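## Task

The mat should read "BOX" left to right, viewed from the midpoint between the two arm bases, but one letter block is missing. Place that block so all three letter blocks rest entirely on the mat, close together in a straight line, each with its letter facing up and upright. The leftover fourth block must end up off the mat. The result must hold without the robot supporting anything. Finally release and move the grippers away.

## Robot and tools

Robot: two six-joint arms, left_arm and right_arm, each with a two-finger parallel gripper (50 mm max opening). Bases in the scene frame: left_arm at (+0.002, +0.534, 0) m, right_arm at (-0.081, -0.530, 0) m.

Scene frame: origin on the table surface between the bases, +x points out across the table, +z up, left_arm sits on the +y side. Arm names are not image sides. Standing at the origin and facing +x, the reader's left is +y, so the first letter of the word should have the largest y. Gripper frame: fingers point along its +z, they close along its x. The reported end_effector_position is the point between the pads; fingertips extend 17.5 mm past it. A pure rotation pivots about that point.

A row is 18 numbers, each in [-1, 1], always covering both arms: left_arm dx, dy, dz, rx, ry, rz, then left gripper position, force_limit, speed, then the same nine for right_arm. dx..rz are an offset (not a pose), expressed in that gripper's own axes, from its measured pose at the start of the action (for a call's first action, the last pose a result reported). Scale: 1.0 equals 0.6 m for dx, dy, dz and 180 degrees for rx, ry, rz, which together form one rotation vector. Gripper numbers are absolute settings: position +1 fully open, about -0.65 pads touching, -1 to grip (closes until blocked). force_limit: -1 about 20 N per pad, 0 about 102 N, +1 about 185 N. speed: -1 is 20 mm/s, 0 is 85, +1 is 150. To leave a gripper unchanged, repeat its previous three numbers; a 0 is a real command.

execute_actions(actions): a list of actions; each action is a table of up to 15 rows, one row per 1/30 s step, lasting 0.5 s total; a short table repeats its final row. Every row is an offset from the action's start pose, not from the prior row. An empty list just returns state and images. Per step the commanded pose is clipped to 70 mm and 16 degrees from the measured pose, so large offsets need several actions.

move(target, speed, blocking): target is one 18-number row as above, offsets from the pose in the latest result that showed one; each gripper travels a straight line there, all arms finishing together, 0.5 to 10 s. speed is m/s, 0.002 to 0.5 (default 0.25); rotation limited to twice that in rad/s. Paths ignore obstacles and the other arm. blocking=false returns after 0.5 s; until the move is reported ended, use wait or stop before sending anything else. The result adds a move: line (done, off_target, moving, held, fault) plus limits (paced = pose clipped; held = a check blocked steps) and each gripper's distance from its target.

wait(seconds): 0 to 10, lets time pass holding the last command. stop(): brakes a running move. zoom_image(camera, region): region [x0, y0, x1, y1] in pixels, at most 504x504; cameras cam_head_left, cam_head_right, cam_high, cam_low (504x504), cam_left_wrist, cam_right_wrist (616x616 fisheye). read_manual(section) returns only licence text. finished_scene(scene) ends scene 1 or 2 permanently and reports success; call it only when the arrangement is stable.

Results: each arm's gripper position (m), quat_wxyz and velocities in the scene frame (readings drift at long reach), Hand target lines (where the controller is heading), joint positions and torques, and gripper object_status: 0 moving, 1 blocked while opening, 2 blocked while closing (a successful grip), 3 reached the commanded position or pads met (usually nothing held). A new position value resets status to 0; force or speed changes only apply once position changes by at least 0.01. position_measured counts convert to opening as (250 - counts) x 0.202 mm. A pose unreachable line means the clearance check altered that arm's command.

Hazards: an arm halts for 10 s if a joint's contact torque reaches its limit (waist and shoulder 319, elbow 150, wrist joints 42.3 N m) or any external force reaches 144 N; stiff arms fault easily when driven even slightly into a firm surface, so approach the mat and blocks slowly and stop at contact height. Keep the arms from colliding. Held blocks can be briefly tugged; grip firmly. Never drop or knock anything off the table. Long holding heats motors (MOTOR HOT warning, then a braking fault).

Each tool is called after "Call:" by a JSON object that holds its "fn" and its "kwargs".

## Session

Call:
{"fn": "execute_actions", "kwargs": {"actions": []}}

Scene clock: 0.00 s.
left_arm: end_effector_position=(+0.6826, +0.1312, +0.3510) position_measured=3 object_status=3 end_effector_quat_wxyz=(-0.351, +0.928, -0.101, -0.077) end_effector_velocity=(-0.000, +0.001, +0.001) end_effector_angular_velocity=(+0.001, -0.000, +0.002) | right_arm: end_effector_position=(+0.2400, -0.8951, +0.3406) position_measured=3 object_status=3 end_effector_quat_wxyz=(+0.483, +0.779, -0.117, -0.383) end_effector_velocity=(+0.000, -0.000, -0.001) end_effector_angular_velocity=(+0.001, +0.002, +0.000)
Joint positions: left_arm=[-0.904  0.663  1.052  0.489  1.985  1.09 ] | right_arm=[-0.427  0.186  2.009 -1.106  1.77   1.777]
Joint velocities: left_arm=[ 0.001 -0.001  0.     0.001  0.002 -0.001] | right_arm=[ 0.     0.002  0.001  0.    -0.     0.   ]
Joint torques (N m, as the joint torque sensors report them, + toward a larger angle): no reading
Hand target (left_arm): +0.683, +0.131, +0.351; -0.351, +0.928, -0.101, -0.077
Hand target (right_arm): +0.240, -0.895, +0.341; +0.483, +0.779, -0.117, -0.383
camera_calibration (this result's frames):
cam_left_wrist: T_world_to_cam=[[0.975308, -0.131082, -0.177741, -0.593715], [-0.192521, -0.898971, -0.39343, 0.379055], [-0.108212, 0.417934, -0.90201, 0.485119], [0, 0, 0, 1]] pos_world=[0.704526, 0.0601863, 0.481186]
cam_right_wrist: T_world_to_cam=[[0.649052, -0.608287, -0.456856, -0.528423], [0.359396, -0.284117, 0.888882, -0.646853], [-0.670497, -0.741124, 0.0342087, -0.370889], [0, 0, 0, 1]] pos_world=[0.326771, -0.780089, 0.34625]

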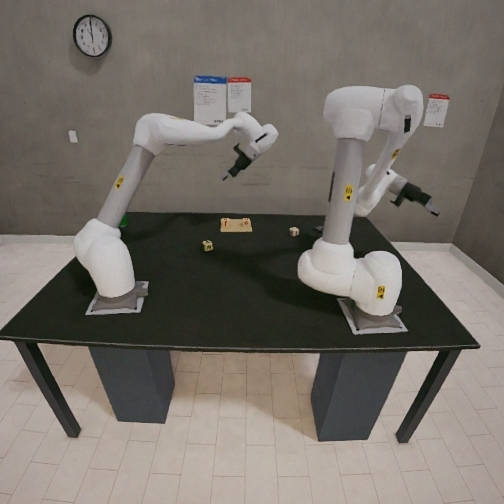

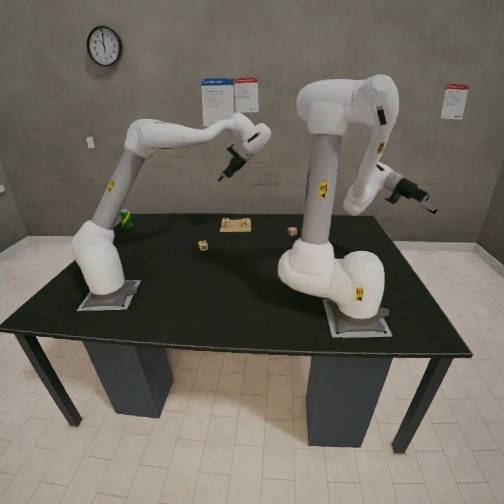

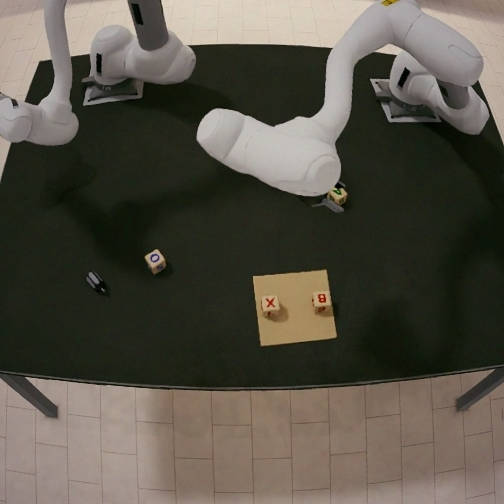

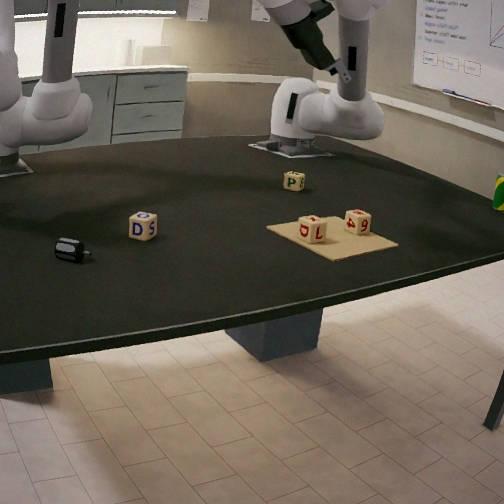

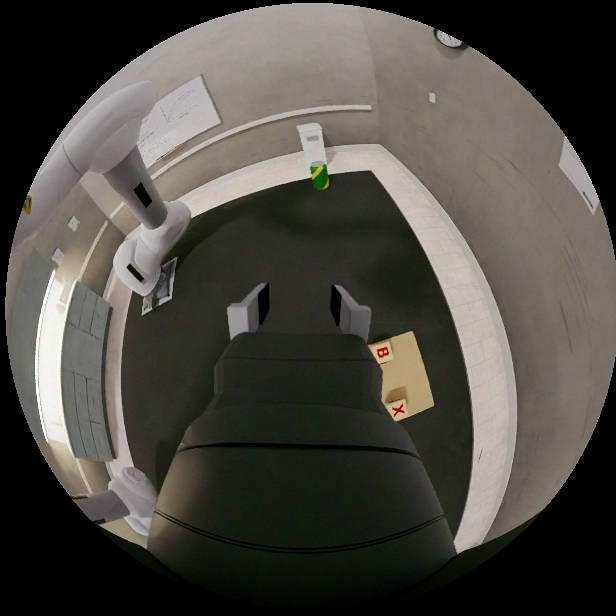

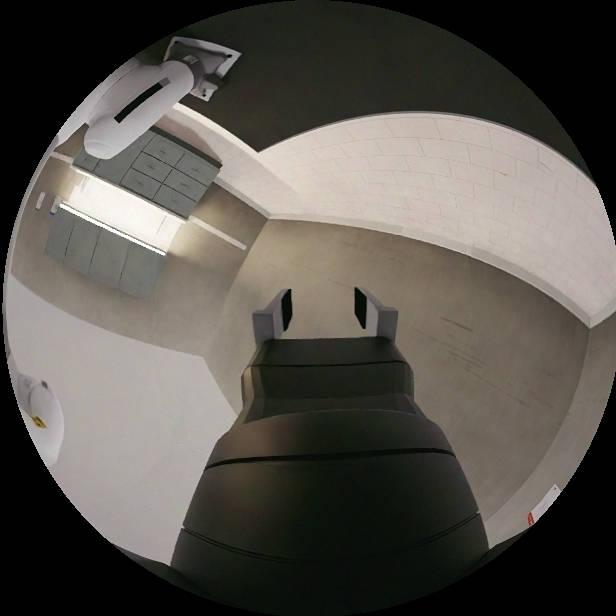

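Call:
{"fn": "zoom_image", "kwargs": {"camera": "cam_high", "region": [130, 240, 180, 280]}}

Region (130, 240, 180, 280) of cam_high's 504x504 image, scaled by 10.080, with more detail than that image has; it fills the top 403 rows of this view, and the rest is white.

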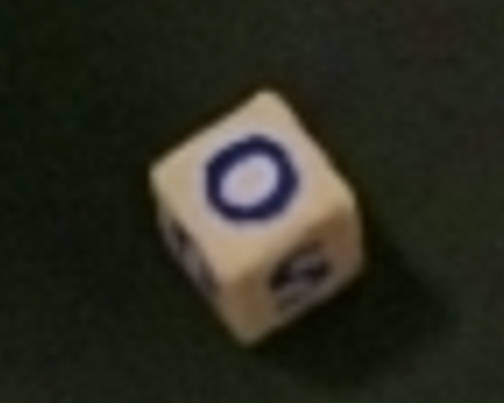

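Call:
{"fn": "move", "kwargs": {"target": [0.164,0.777,-0.216,-0.184,0.153,0.226,1,-0.5,0,0,0,0,0,0,0,1,0,0]}}

Call:
{"fn": "zoom_image", "kwargs": {"camera": "cam_left_wrist", "region": [210, 200, 400, 350]}}

Scene clock: 13.37 s.
left_arm: end_effector_position=(+0.6742, -0.3099, +0.1294) position_measured=3 object_status=3 end_effector_quat_wxyz=(+0.001, +0.887, -0.462, -0.001) end_effector_velocity=(+0.000, -0.000, +0.001) end_effector_angular_velocity=(+0.000, +0.001, -0.002) | right_arm: end_effector_position=(+0.2400, -0.8951, +0.3406) position_measured=3 object_status=3 end_effector_quat_wxyz=(+0.483, +0.779, -0.117, -0.383) end_effector_velocity=(+0.000, -0.000, -0.001) end_effector_angular_velocity=(+0.001, +0.004, +0.000)
Joint positions: left_arm=[-1.089  1.     0.668 -0.002  1.475  1.578] | right_arm=[-0.427  0.186  2.009 -1.106  1.77   1.777]
Joint velocities: left_arm=[ 0.     0.001 -0.003 -0.     0.003  0.002] | right_arm=[-0.     0.003  0.    -0.     0.    -0.001]
Joint torques (N m, as the joint torque sensors report them, + toward a larger angle): left_arm=[   0.06 -128.77  -43.49    4.44   -0.43    0.19] | right_arm=[  3.3  -51.33 -32.23  -0.39   2.8   -0.63]
Hand target (left_arm): +0.674, -0.310, +0.129; +0.001, +0.887, -0.462, -0.001
Hand target (right_arm): +0.240, -0.895, +0.341; +0.483, +0.779, -0.117, -0.383
Off the commanded pose (left_arm): 0.001 m, 0 deg.
Off the commanded pose (right_arm): 0.000 m, 0 deg.
move: done
camera_calibration (this result's frames):
cam_left_wrist: T_world_to_cam=[[0.594962, -0.803385, 0.0243521, -0.660743], [-0.77192, -0.562693, 0.295832, 0.299328], [-0.223964, -0.194807, -0.95493, 0.363602], [0, 0, 0, 1]] pos_world=[0.705608, -0.291569, 0.274754]
cam_right_wrist: T_world_to_cam=[[0.649052, -0.608287, -0.456857, -0.528423], [0.359396, -0.284117, 0.888882, -0.646853], [-0.670497, -0.741124, 0.0342089, -0.370888], [0, 0, 0, 1]] pos_world=[0.326771, -0.780089, 0.34625]

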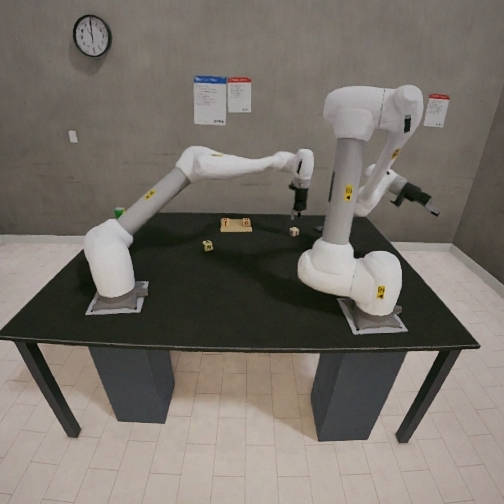

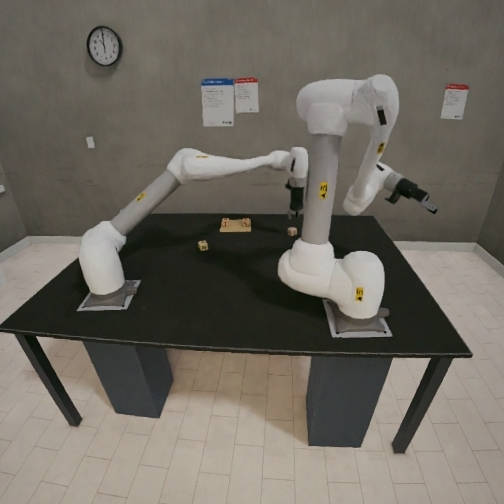

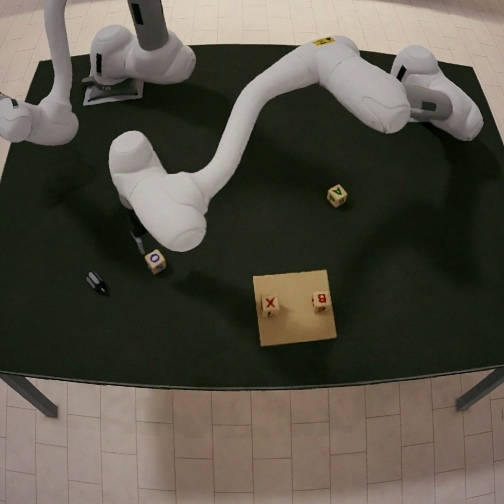

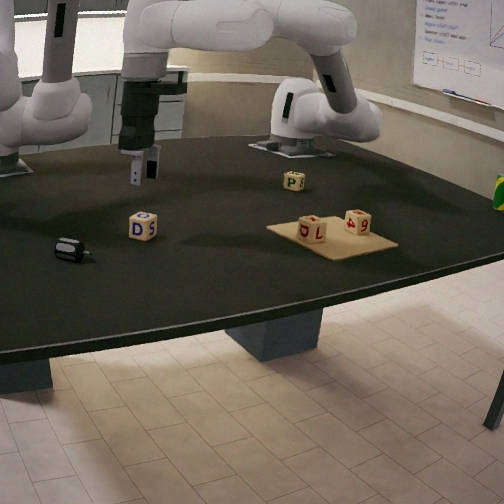

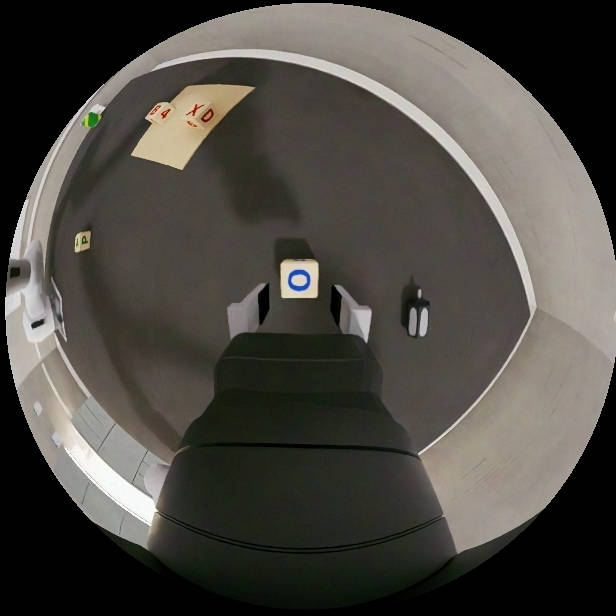

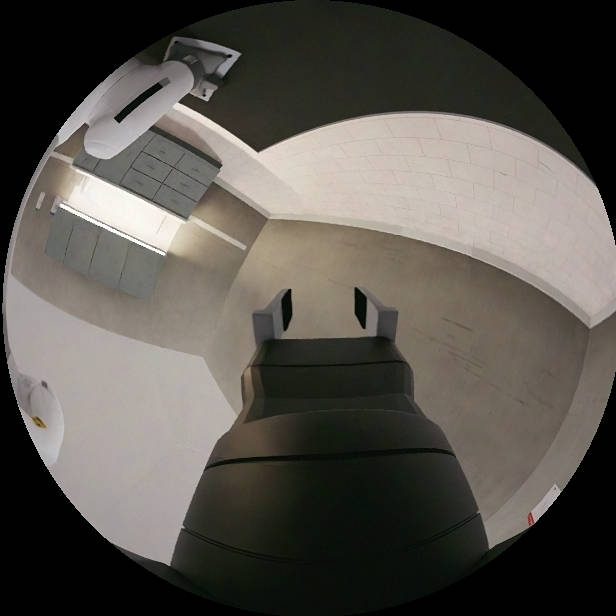

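Region (210, 200, 400, 350) of cam_left_wrist's 616x616 image, scaled by 2.653, with more detail than that image has; it fills the top 398 rows of this view, and the rest is white.

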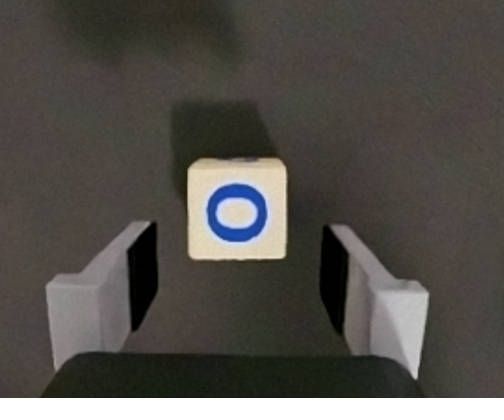

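Nearly centred; step down and check.

Call:
{"fn": "move", "kwargs": {"target": [-0.003,0,0.09,0,0,-0.007,1,-0.5,0,0,0,0,0,0,0,1,0,0], "speed": 0.1}}

Call:
{"fn": "zoom_image", "kwargs": {"camera": "cam_left_wrist", "region": [210, 200, 400, 350]}}

Scene clock: 22.83 s.
left_arm: end_effector_position=(+0.6730, -0.3084, +0.0755) position_measured=3 object_status=3 end_effector_quat_wxyz=(+0.001, +0.892, -0.452, -0.001) end_effector_velocity=(-0.000, +0.000, -0.001) end_effector_angular_velocity=(+0.000, +0.000, +0.001) | right_arm: end_effector_position=(+0.2400, -0.8951, +0.3406) position_measured=3 object_status=3 end_effector_quat_wxyz=(+0.483, +0.779, -0.117, -0.383) end_effector_velocity=(+0.000, -0.001, +0.000) end_effector_angular_velocity=(-0.002, -0.000, +0.001)
Joint positions: left_arm=[-1.089  1.015  0.736 -0.002  1.392  1.556] | right_arm=[-0.427  0.186  2.009 -1.106  1.77   1.777]
Joint velocities: left_arm=[ 0.     0.     0.001 -0.    -0.001 -0.   ] | right_arm=[-0.     0.    -0.001 -0.002 -0.     0.001]
Joint torques (N m, as the joint torque sensors report them, + toward a larger angle): left_arm=[  -0.21 -131.16  -44.37    4.11   -0.57    0.42] | right_arm=[  2.4  -51.53 -32.13  -0.31   2.78  -0.72]
Hand target (left_arm): +0.673, -0.308, +0.075; +0.001, +0.892, -0.452, -0.001
Hand target (right_arm): +0.240, -0.895, +0.341; +0.483, +0.779, -0.117, -0.383
Off the commanded pose (left_arm): 0.000 m, 0 deg.
Off the commanded pose (right_arm): 0.000 m, 0 deg.
move: done
camera_calibration (this result's frames):
cam_left_wrist: T_world_to_cam=[[0.612565, -0.790045, 0.0243353, -0.665229], [-0.759295, -0.57961, 0.295844, 0.301549], [-0.219625, -0.199702, -0.954926, 0.307724], [0, 0, 0, 1]] pos_world=[0.704045, -0.289327, 0.220831]
cam_right_wrist: T_world_to_cam=[[0.649052, -0.608287, -0.456857, -0.528423], [0.359396, -0.284118, 0.888882, -0.646853], [-0.670497, -0.741124, 0.0342087, -0.370888], [0, 0, 0, 1]] pos_world=[0.326771, -0.780089, 0.34625]

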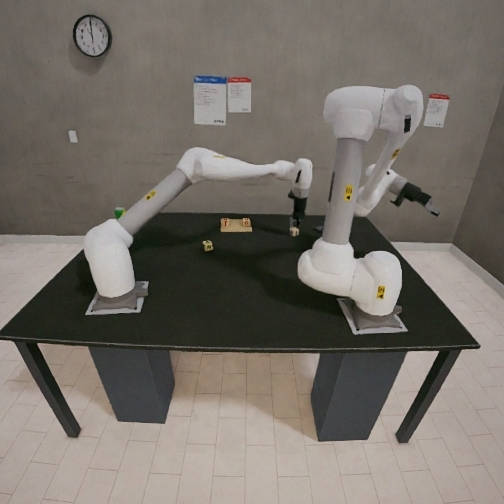

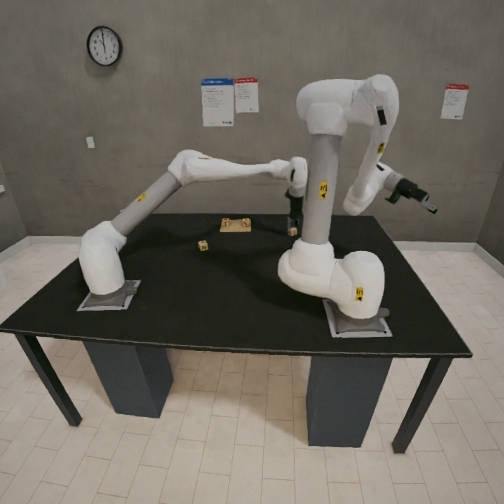

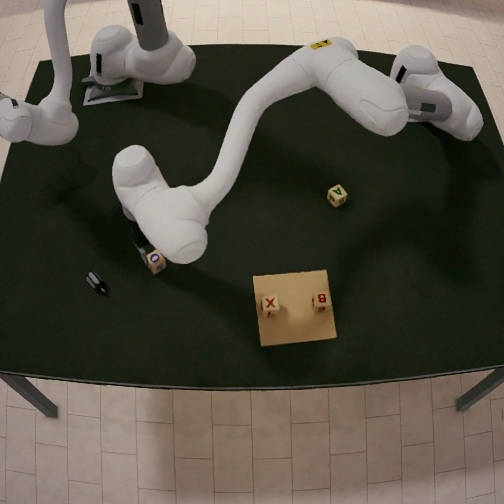

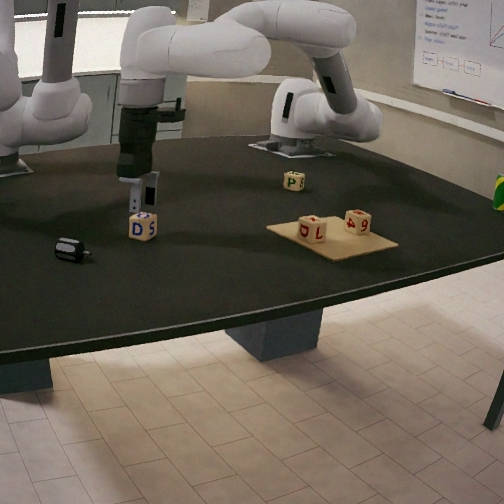

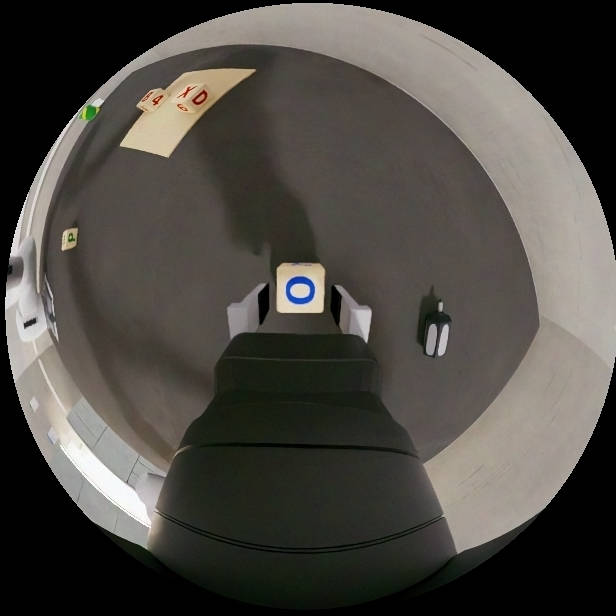

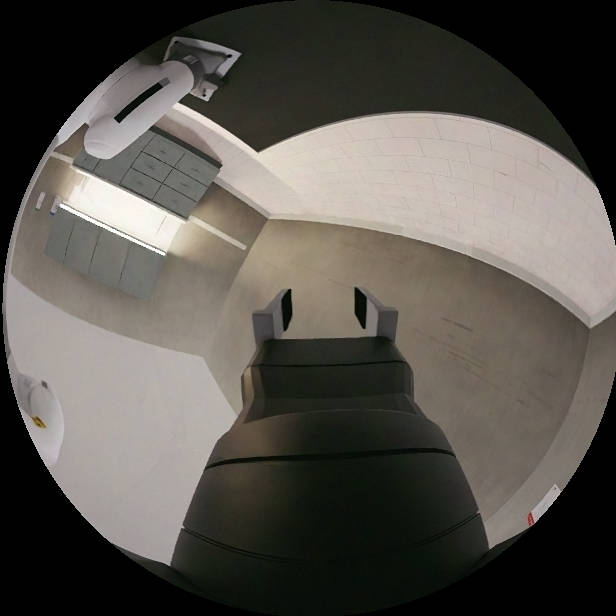

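Region (210, 200, 400, 350) of cam_left_wrist's 616x616 image, scaled by 2.653, with more detail than that image has; it fills the top 398 rows of this view, and the rest is white.

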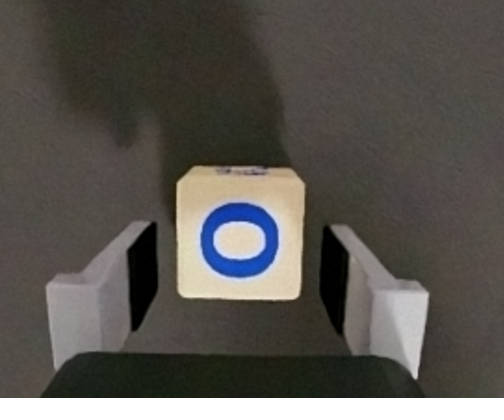

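Call:
{"fn": "move", "kwargs": {"target": [0,0,0.068,0,0,0,1,-0.5,0,0,0,0,0,0,0,1,0,0], "speed": 0.07}}

Call:
{"fn": "move", "kwargs": {"target": [0,0,0,0,0,0,-1,-0.5,0,0,0,0,0,0,0,1,0,0]}}

Call:
{"fn": "move", "kwargs": {"target": [0,0,-0.07,0,0,0,-1,-0.5,0,0,0,0,0,0,0,1,0,0], "speed": 0.12}}

Call:
{"fn": "move", "kwargs": {"target": [-0.377,-0.538,-0.05,0,0,-0.333,-1,-0.5,0,0,0,0,0,0,0,1,0,0]}}

Scene clock: 30.67 s.
left_arm: end_effector_position=(+0.6729, -0.3083, +0.0347) position_measured=3 object_status=3 end_effector_quat_wxyz=(+0.001, +0.892, -0.452, -0.001) end_effector_velocity=(+0.001, +0.000, -0.001) end_effector_angular_velocity=(-0.000, -0.000, +0.000) | right_arm: end_effector_position=(+0.2400, -0.8951, +0.3406) position_measured=3 object_status=3 end_effector_quat_wxyz=(+0.483, +0.779, -0.117, -0.383) end_effector_velocity=(+0.001, -0.000, +0.001) end_effector_angular_velocity=(-0.002, -0.002, +0.001)
Joint positions: left_arm=[-1.089  1.035  0.772 -0.002  1.336  1.556] | right_arm=[-0.427  0.186  2.009 -1.106  1.77   1.777]
Joint velocities: left_arm=[ 0.001  0.001  0.001 -0.    -0.002  0.001] | right_arm=[ 0.    -0.001 -0.001 -0.002  0.     0.   ]
Joint torques (N m, as the joint torque sensors report them, + toward a larger angle): left_arm=[  -0.21 -131.5   -42.86    4.02   -0.37    0.51] | right_arm=[  2.9  -51.34 -32.31  -0.35   2.83  -0.57]
Hand target (left_arm): +0.673, -0.308, +0.035; +0.001, +0.892, -0.452, -0.001
Hand target (right_arm): +0.240, -0.895, +0.341; +0.483, +0.779, -0.117, -0.383
Off the commanded pose (left_arm): 0.000 m, 0 deg.
Off the commanded pose (right_arm): 0.000 m, 0 deg.
move: done
camera_calibration (this result's frames):
cam_left_wrist: T_world_to_cam=[[0.612645, -0.789982, 0.0243644, -0.664172], [-0.759245, -0.579684, 0.295825, 0.313512], [-0.219573, -0.199735, -0.954931, 0.268789], [0, 0, 0, 1]] pos_world=[0.703954, -0.28926, 0.180112]
cam_right_wrist: T_world_to_cam=[[0.649053, -0.608287, -0.456856, -0.528423], [0.359396, -0.284117, 0.888882, -0.646853], [-0.670496, -0.741124, 0.0342086, -0.370889], [0, 0, 0, 1]] pos_world=[0.326771, -0.780089, 0.34625]

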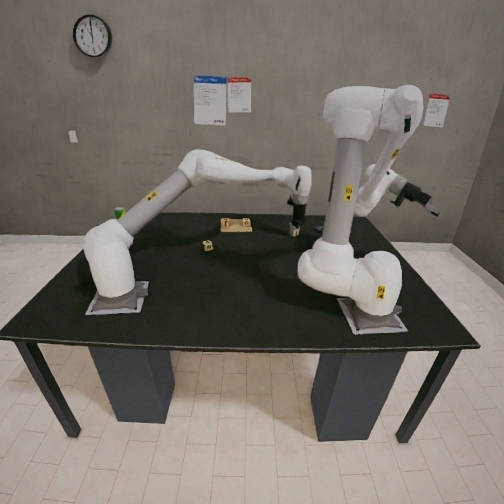

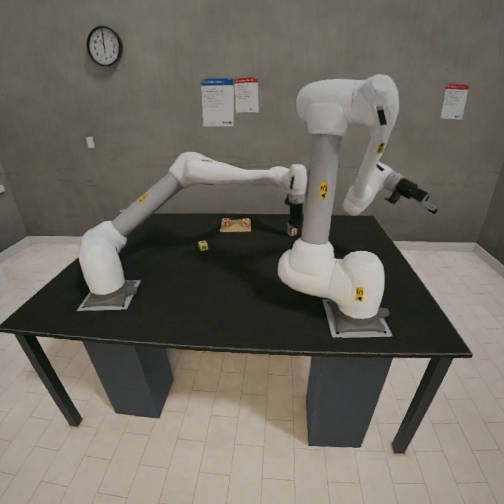

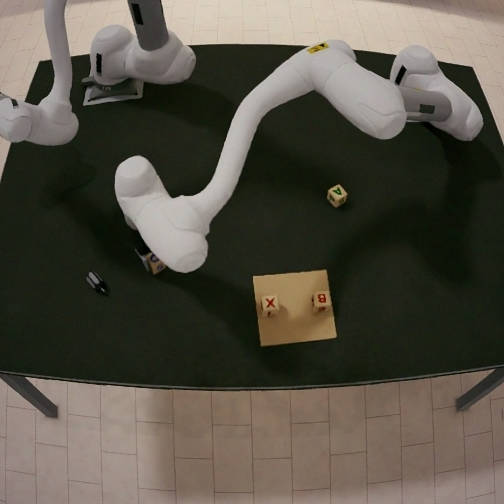

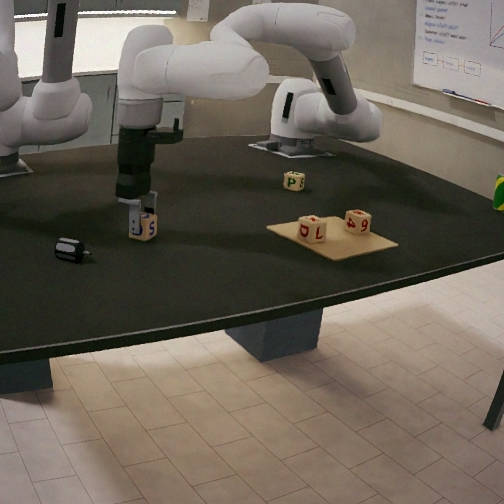

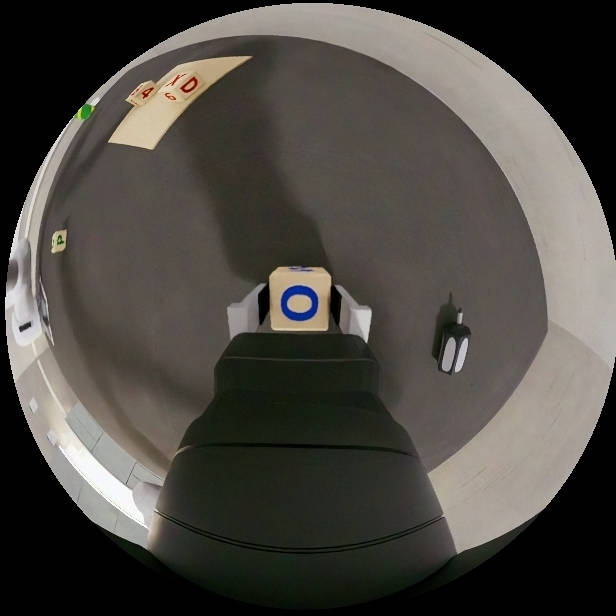

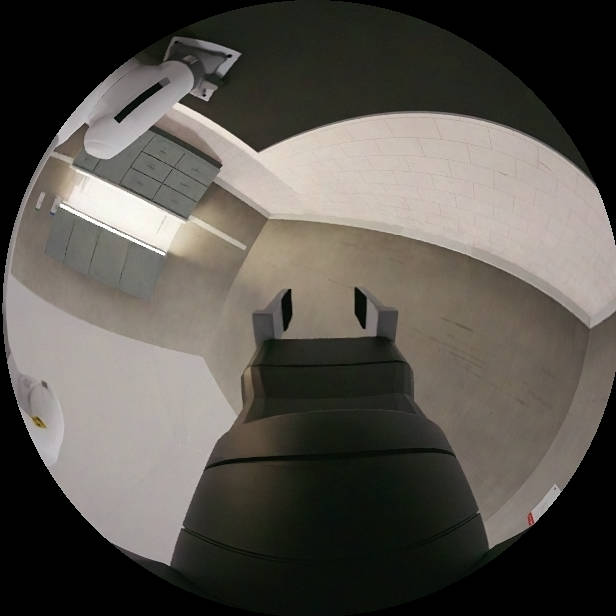

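Scene clock: 31.17 s.
left_arm: end_effector_position=(+0.6729, -0.3083, +0.0347) position_measured=47 object_status=2 end_effector_quat_wxyz=(+0.001, +0.892, -0.452, -0.001) end_effector_velocity=(-0.001, -0.000, -0.001) end_effector_angular_velocity=(+0.001, +0.000, -0.002) | right_arm: end_effector_position=(+0.2400, -0.8951, +0.3406) position_measured=3 object_status=3 end_effector_quat_wxyz=(+0.483, +0.779, -0.117, -0.383) end_effector_velocity=(+0.001, -0.000, -0.000) end_effector_angular_velocity=(+0.001, -0.001, -0.000)
Joint positions: left_arm=[-1.089  1.035  0.772 -0.002  1.336  1.556] | right_arm=[-0.427  0.186  2.009 -1.106  1.77   1.777]
Joint velocities: left_arm=[-0.001  0.001 -0.     0.     0.001  0.001] | right_arm=[ 0.     0.001 -0.001  0.001 -0.    -0.   ]
Joint torques (N m, as the joint torque sensors report them, + toward a larger angle): left_arm=[  -0.48 -130.61  -42.01    4.23   -0.4     0.45] | right_arm=[  2.81 -51.74 -32.01  -0.33   2.92  -0.46]
Hand target (left_arm): +0.673, -0.308, +0.035; +0.001, +0.892, -0.452, -0.001
Hand target (right_arm): +0.240, -0.895, +0.341; +0.483, +0.779, -0.117, -0.383
Off the commanded pose (left_arm): 0.000 m, 0 deg.
Off the commanded pose (right_arm): 0.000 m, 0 deg.
move: done
camera_calibration (this result's frames):
cam_left_wrist: T_world_to_cam=[[0.612645, -0.789982, 0.0243615, -0.66417], [-0.759245, -0.579685, 0.295825, 0.313517], [-0.219575, -0.199732, -0.954931, 0.268772], [0, 0, 0, 1]] pos_world=[0.703953, -0.289259, 0.180093]
cam_right_wrist: T_world_to_cam=[[0.649052, -0.608287, -0.456857, -0.528423], [0.359396, -0.284117, 0.888882, -0.646853], [-0.670496, -0.741124, 0.0342087, -0.370889], [0, 0, 0, 1]] pos_world=[0.326771, -0.780089, 0.34625]

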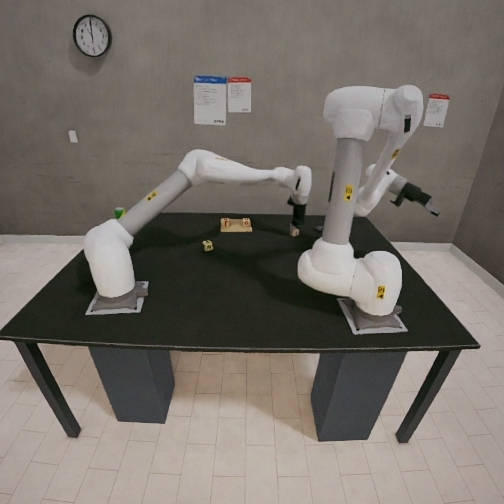

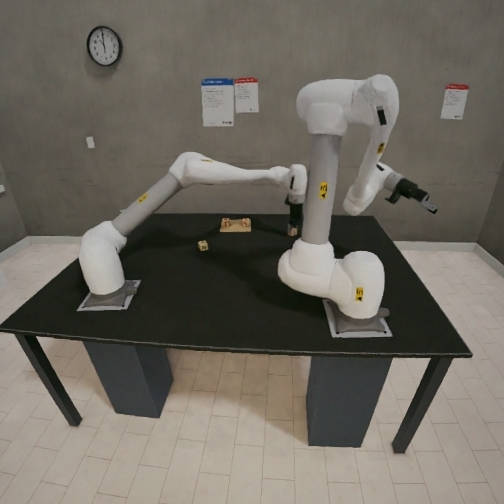

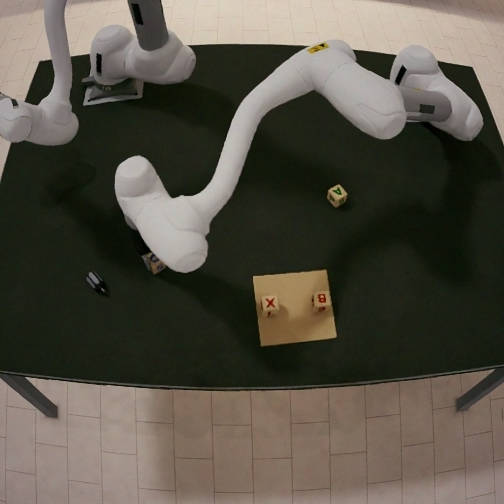

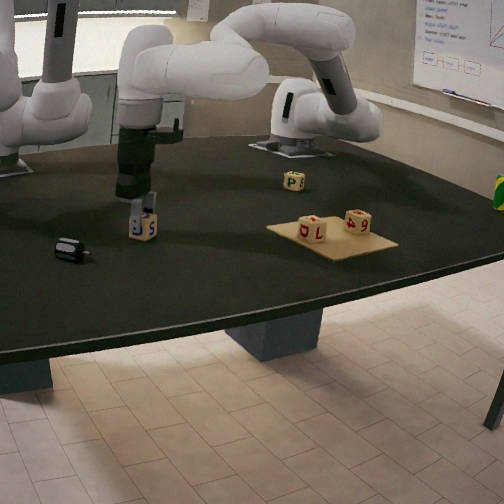

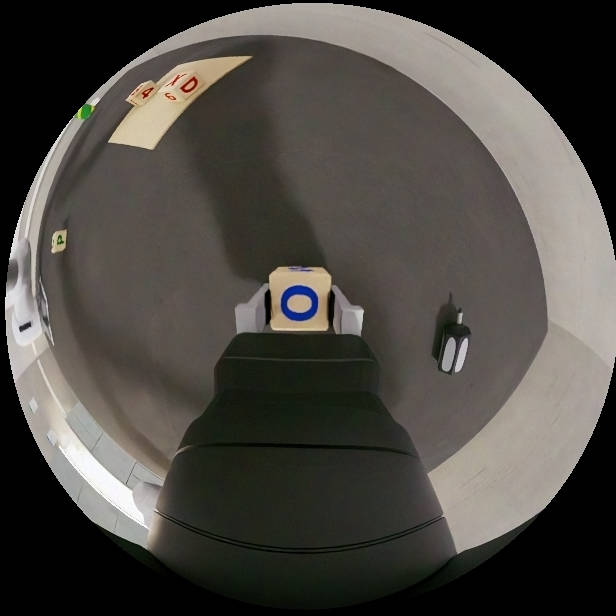

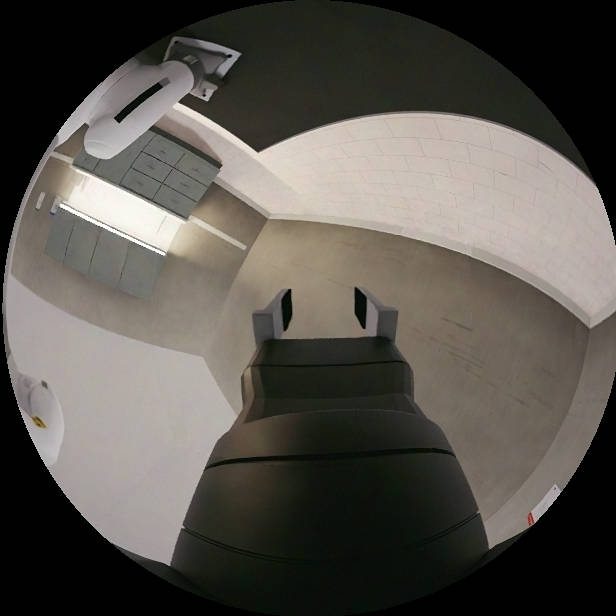

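Scene clock: 31.93 s.
left_arm: end_effector_position=(+0.6730, -0.3084, +0.0766) position_measured=47 object_status=2 end_effector_quat_wxyz=(+0.001, +0.892, -0.452, -0.001) end_effector_velocity=(-0.001, -0.000, +0.001) end_effector_angular_velocity=(+0.001, +0.000, -0.000) | right_arm: end_effector_position=(+0.2400, -0.8951, +0.3406) position_measured=3 object_status=3 end_effector_quat_wxyz=(+0.483, +0.779, -0.117, -0.383) end_effector_velocity=(+0.000, +0.000, -0.001) end_effector_angular_velocity=(+0.001, +0.003, +0.001)
Joint positions: left_arm=[-1.089  1.014  0.735 -0.002  1.393  1.556] | right_arm=[-0.427  0.186  2.009 -1.106  1.77   1.777]
Joint velocities: left_arm=[-0.001  0.    -0.002  0.     0.003 -0.   ] | right_arm=[ 0.001  0.002  0.001 -0.001 -0.    -0.001]
Joint torques (N m, as the joint torque sensors report them, + toward a larger angle): left_arm=[  -0.89 -132.7   -43.52    4.29   -0.21    0.5 ] | right_arm=[  3.55 -51.48 -31.83  -0.32   2.84  -0.61]
Hand target (left_arm): +0.673, -0.308, +0.077; +0.001, +0.892, -0.452, -0.001
Hand target (right_arm): +0.240, -0.895, +0.341; +0.483, +0.779, -0.117, -0.383
Off the commanded pose (left_arm): 0.000 m, 0 deg.
Off the commanded pose (right_arm): 0.000 m, 0 deg.
move: done
camera_calibration (this result's frames):
cam_left_wrist: T_world_to_cam=[[0.612546, -0.790061, 0.024304, -0.665242], [-0.759303, -0.579599, 0.295845, 0.301181], [-0.219649, -0.199673, -0.954927, 0.308827], [0, 0, 0, 1]] pos_world=[0.704013, -0.289353, 0.221972]
cam_right_wrist: T_world_to_cam=[[0.649052, -0.608287, -0.456856, -0.528423], [0.359396, -0.284117, 0.888883, -0.646853], [-0.670497, -0.741124, 0.0342087, -0.370888], [0, 0, 0, 1]] pos_world=[0.326771, -0.780089, 0.346251]

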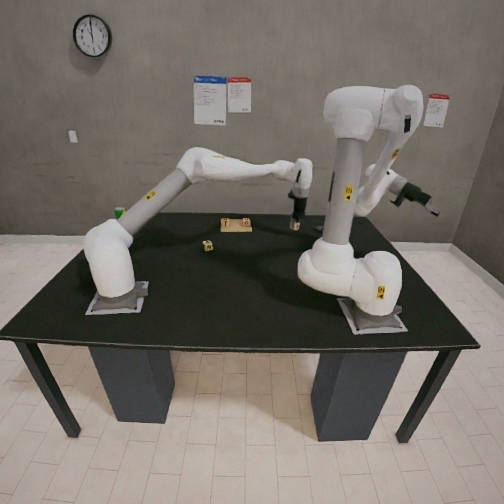

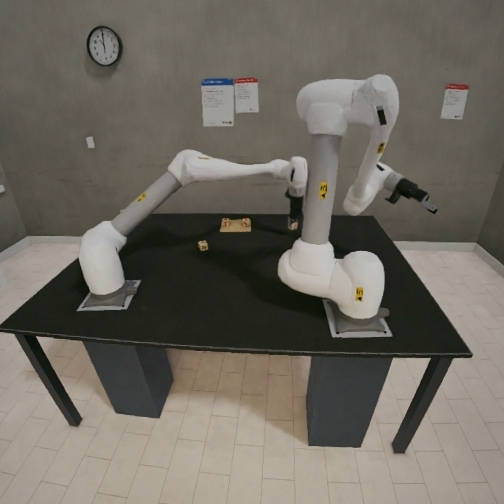

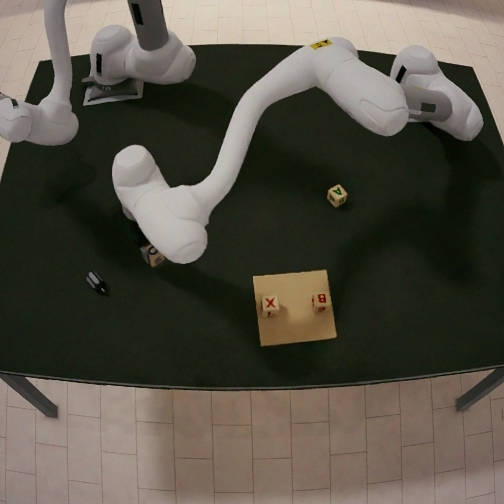

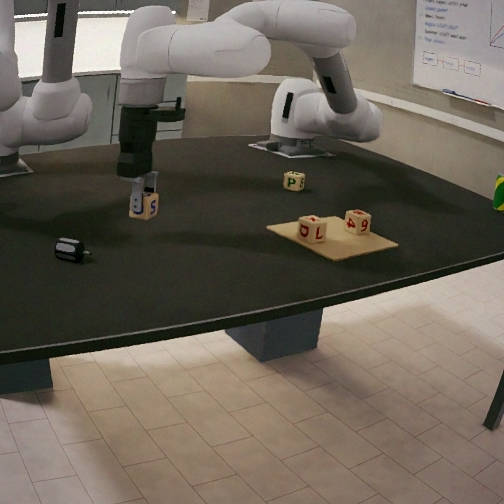

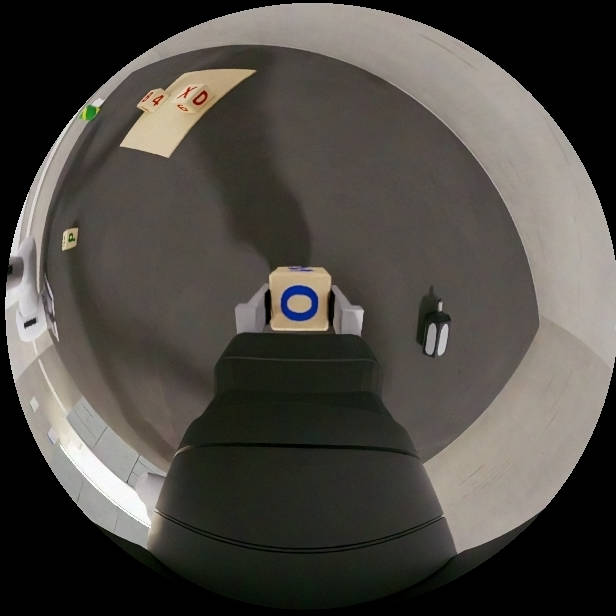

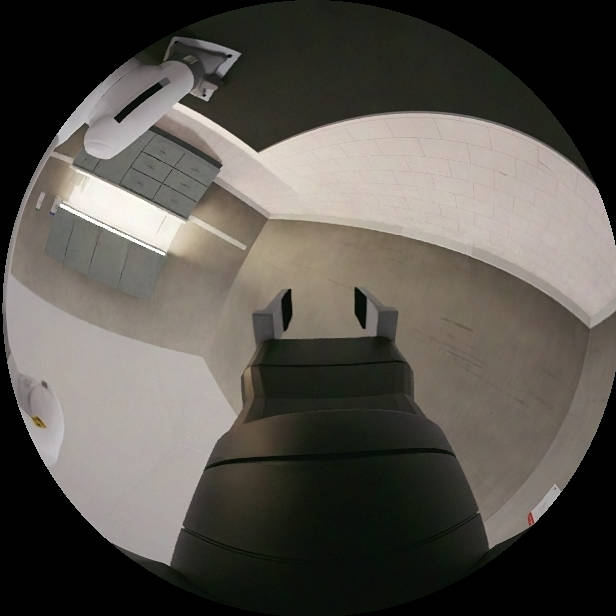

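Scene clock: 34.43 s.
left_arm: end_effector_position=(+0.8001, +0.0647, +0.1068) position_measured=47 object_status=2 end_effector_quat_wxyz=(+0.000, +0.999, +0.054, -0.001) end_effector_velocity=(-0.000, +0.001, -0.001) end_effector_angular_velocity=(+0.001, +0.001, +0.003) | right_arm: end_effector_position=(+0.2400, -0.8951, +0.3406) position_measured=3 object_status=3 end_effector_quat_wxyz=(+0.483, +0.779, -0.117, -0.383) end_effector_velocity=(+0.000, +0.000, -0.001) end_effector_angular_velocity=(+0.000, +0.002, +0.001)
Joint positions: left_arm=[-0.725  0.742  1.192 -0.002  1.209  0.874] | right_arm=[-0.427  0.186  2.009 -1.106  1.77   1.777]
Joint velocities: left_arm=[ 0.001 -0.     0.002 -0.     0.    -0.002] | right_arm=[ 0.001  0.001  0.001 -0.    -0.     0.001]
Joint torques (N m, as the joint torque sensors report them, + toward a larger angle): left_arm=[  -0.64 -111.72  -41.33    4.04   -0.38    0.39] | right_arm=[  3.42 -50.89 -32.37  -0.34   2.87  -0.6 ]
Hand target (left_arm): +0.800, +0.065, +0.107; +0.000, +0.999, +0.054, -0.001
Hand target (right_arm): +0.240, -0.895, +0.341; +0.483, +0.779, -0.117, -0.383
Off the commanded pose (left_arm): 0.001 m, 0 deg.
Off the commanded pose (right_arm): 0.000 m, 0 deg.
move: done
camera_calibration (this result's frames):
cam_left_wrist: T_world_to_cam=[[0.990648, 0.134398, 0.0235357, -0.811379], [0.121629, -0.948022, 0.294043, -0.0758474], [0.0618311, -0.28843, -0.955503, 0.220695], [0, 0, 0, 1]] pos_world=[0.799371, 0.100798, 0.252273]
cam_right_wrist: T_world_to_cam=[[0.649052, -0.608287, -0.456856, -0.528423], [0.359396, -0.284117, 0.888882, -0.646853], [-0.670497, -0.741124, 0.0342087, -0.370889], [0, 0, 0, 1]] pos_world=[0.326771, -0.780089, 0.34625]

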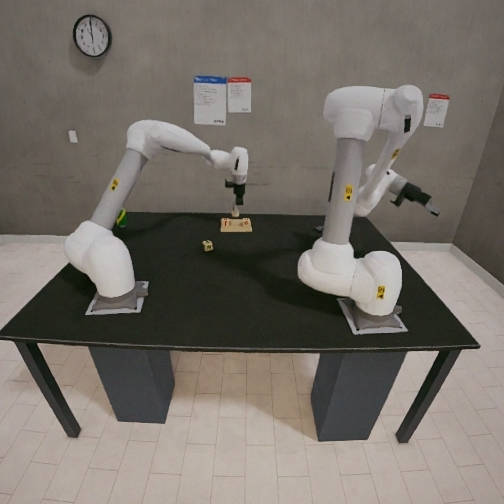

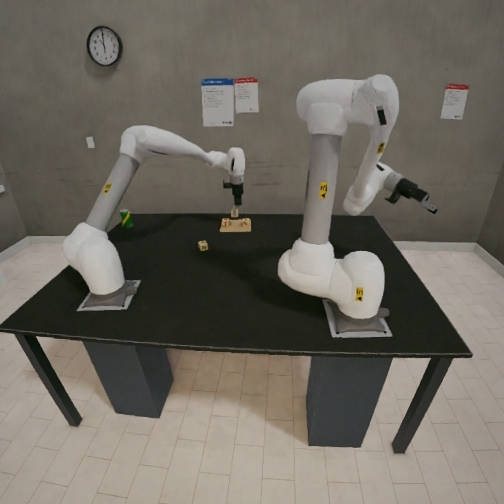

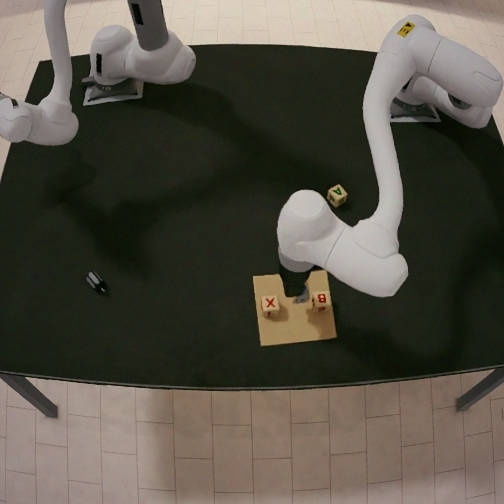

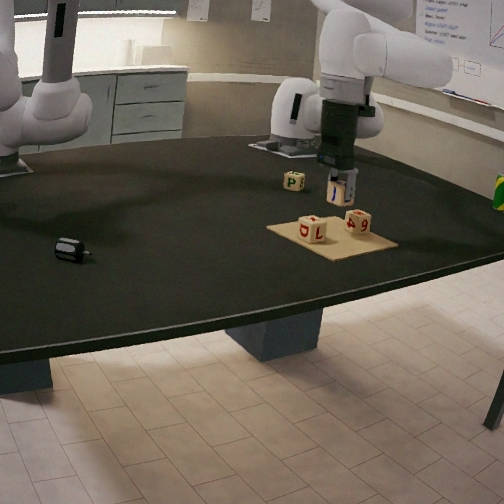

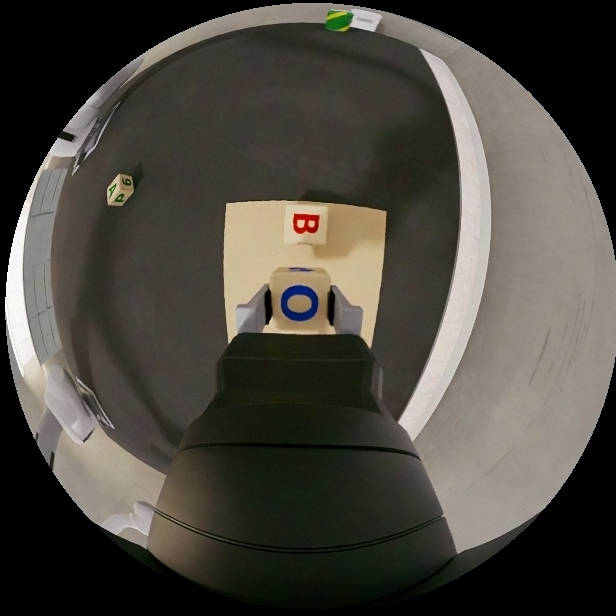

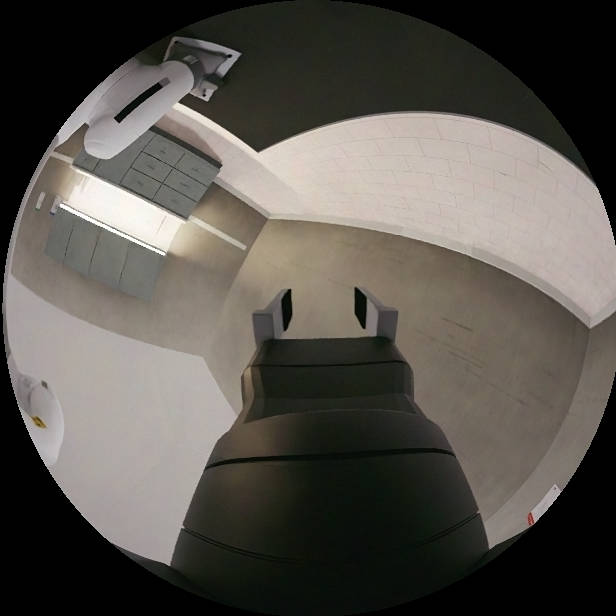

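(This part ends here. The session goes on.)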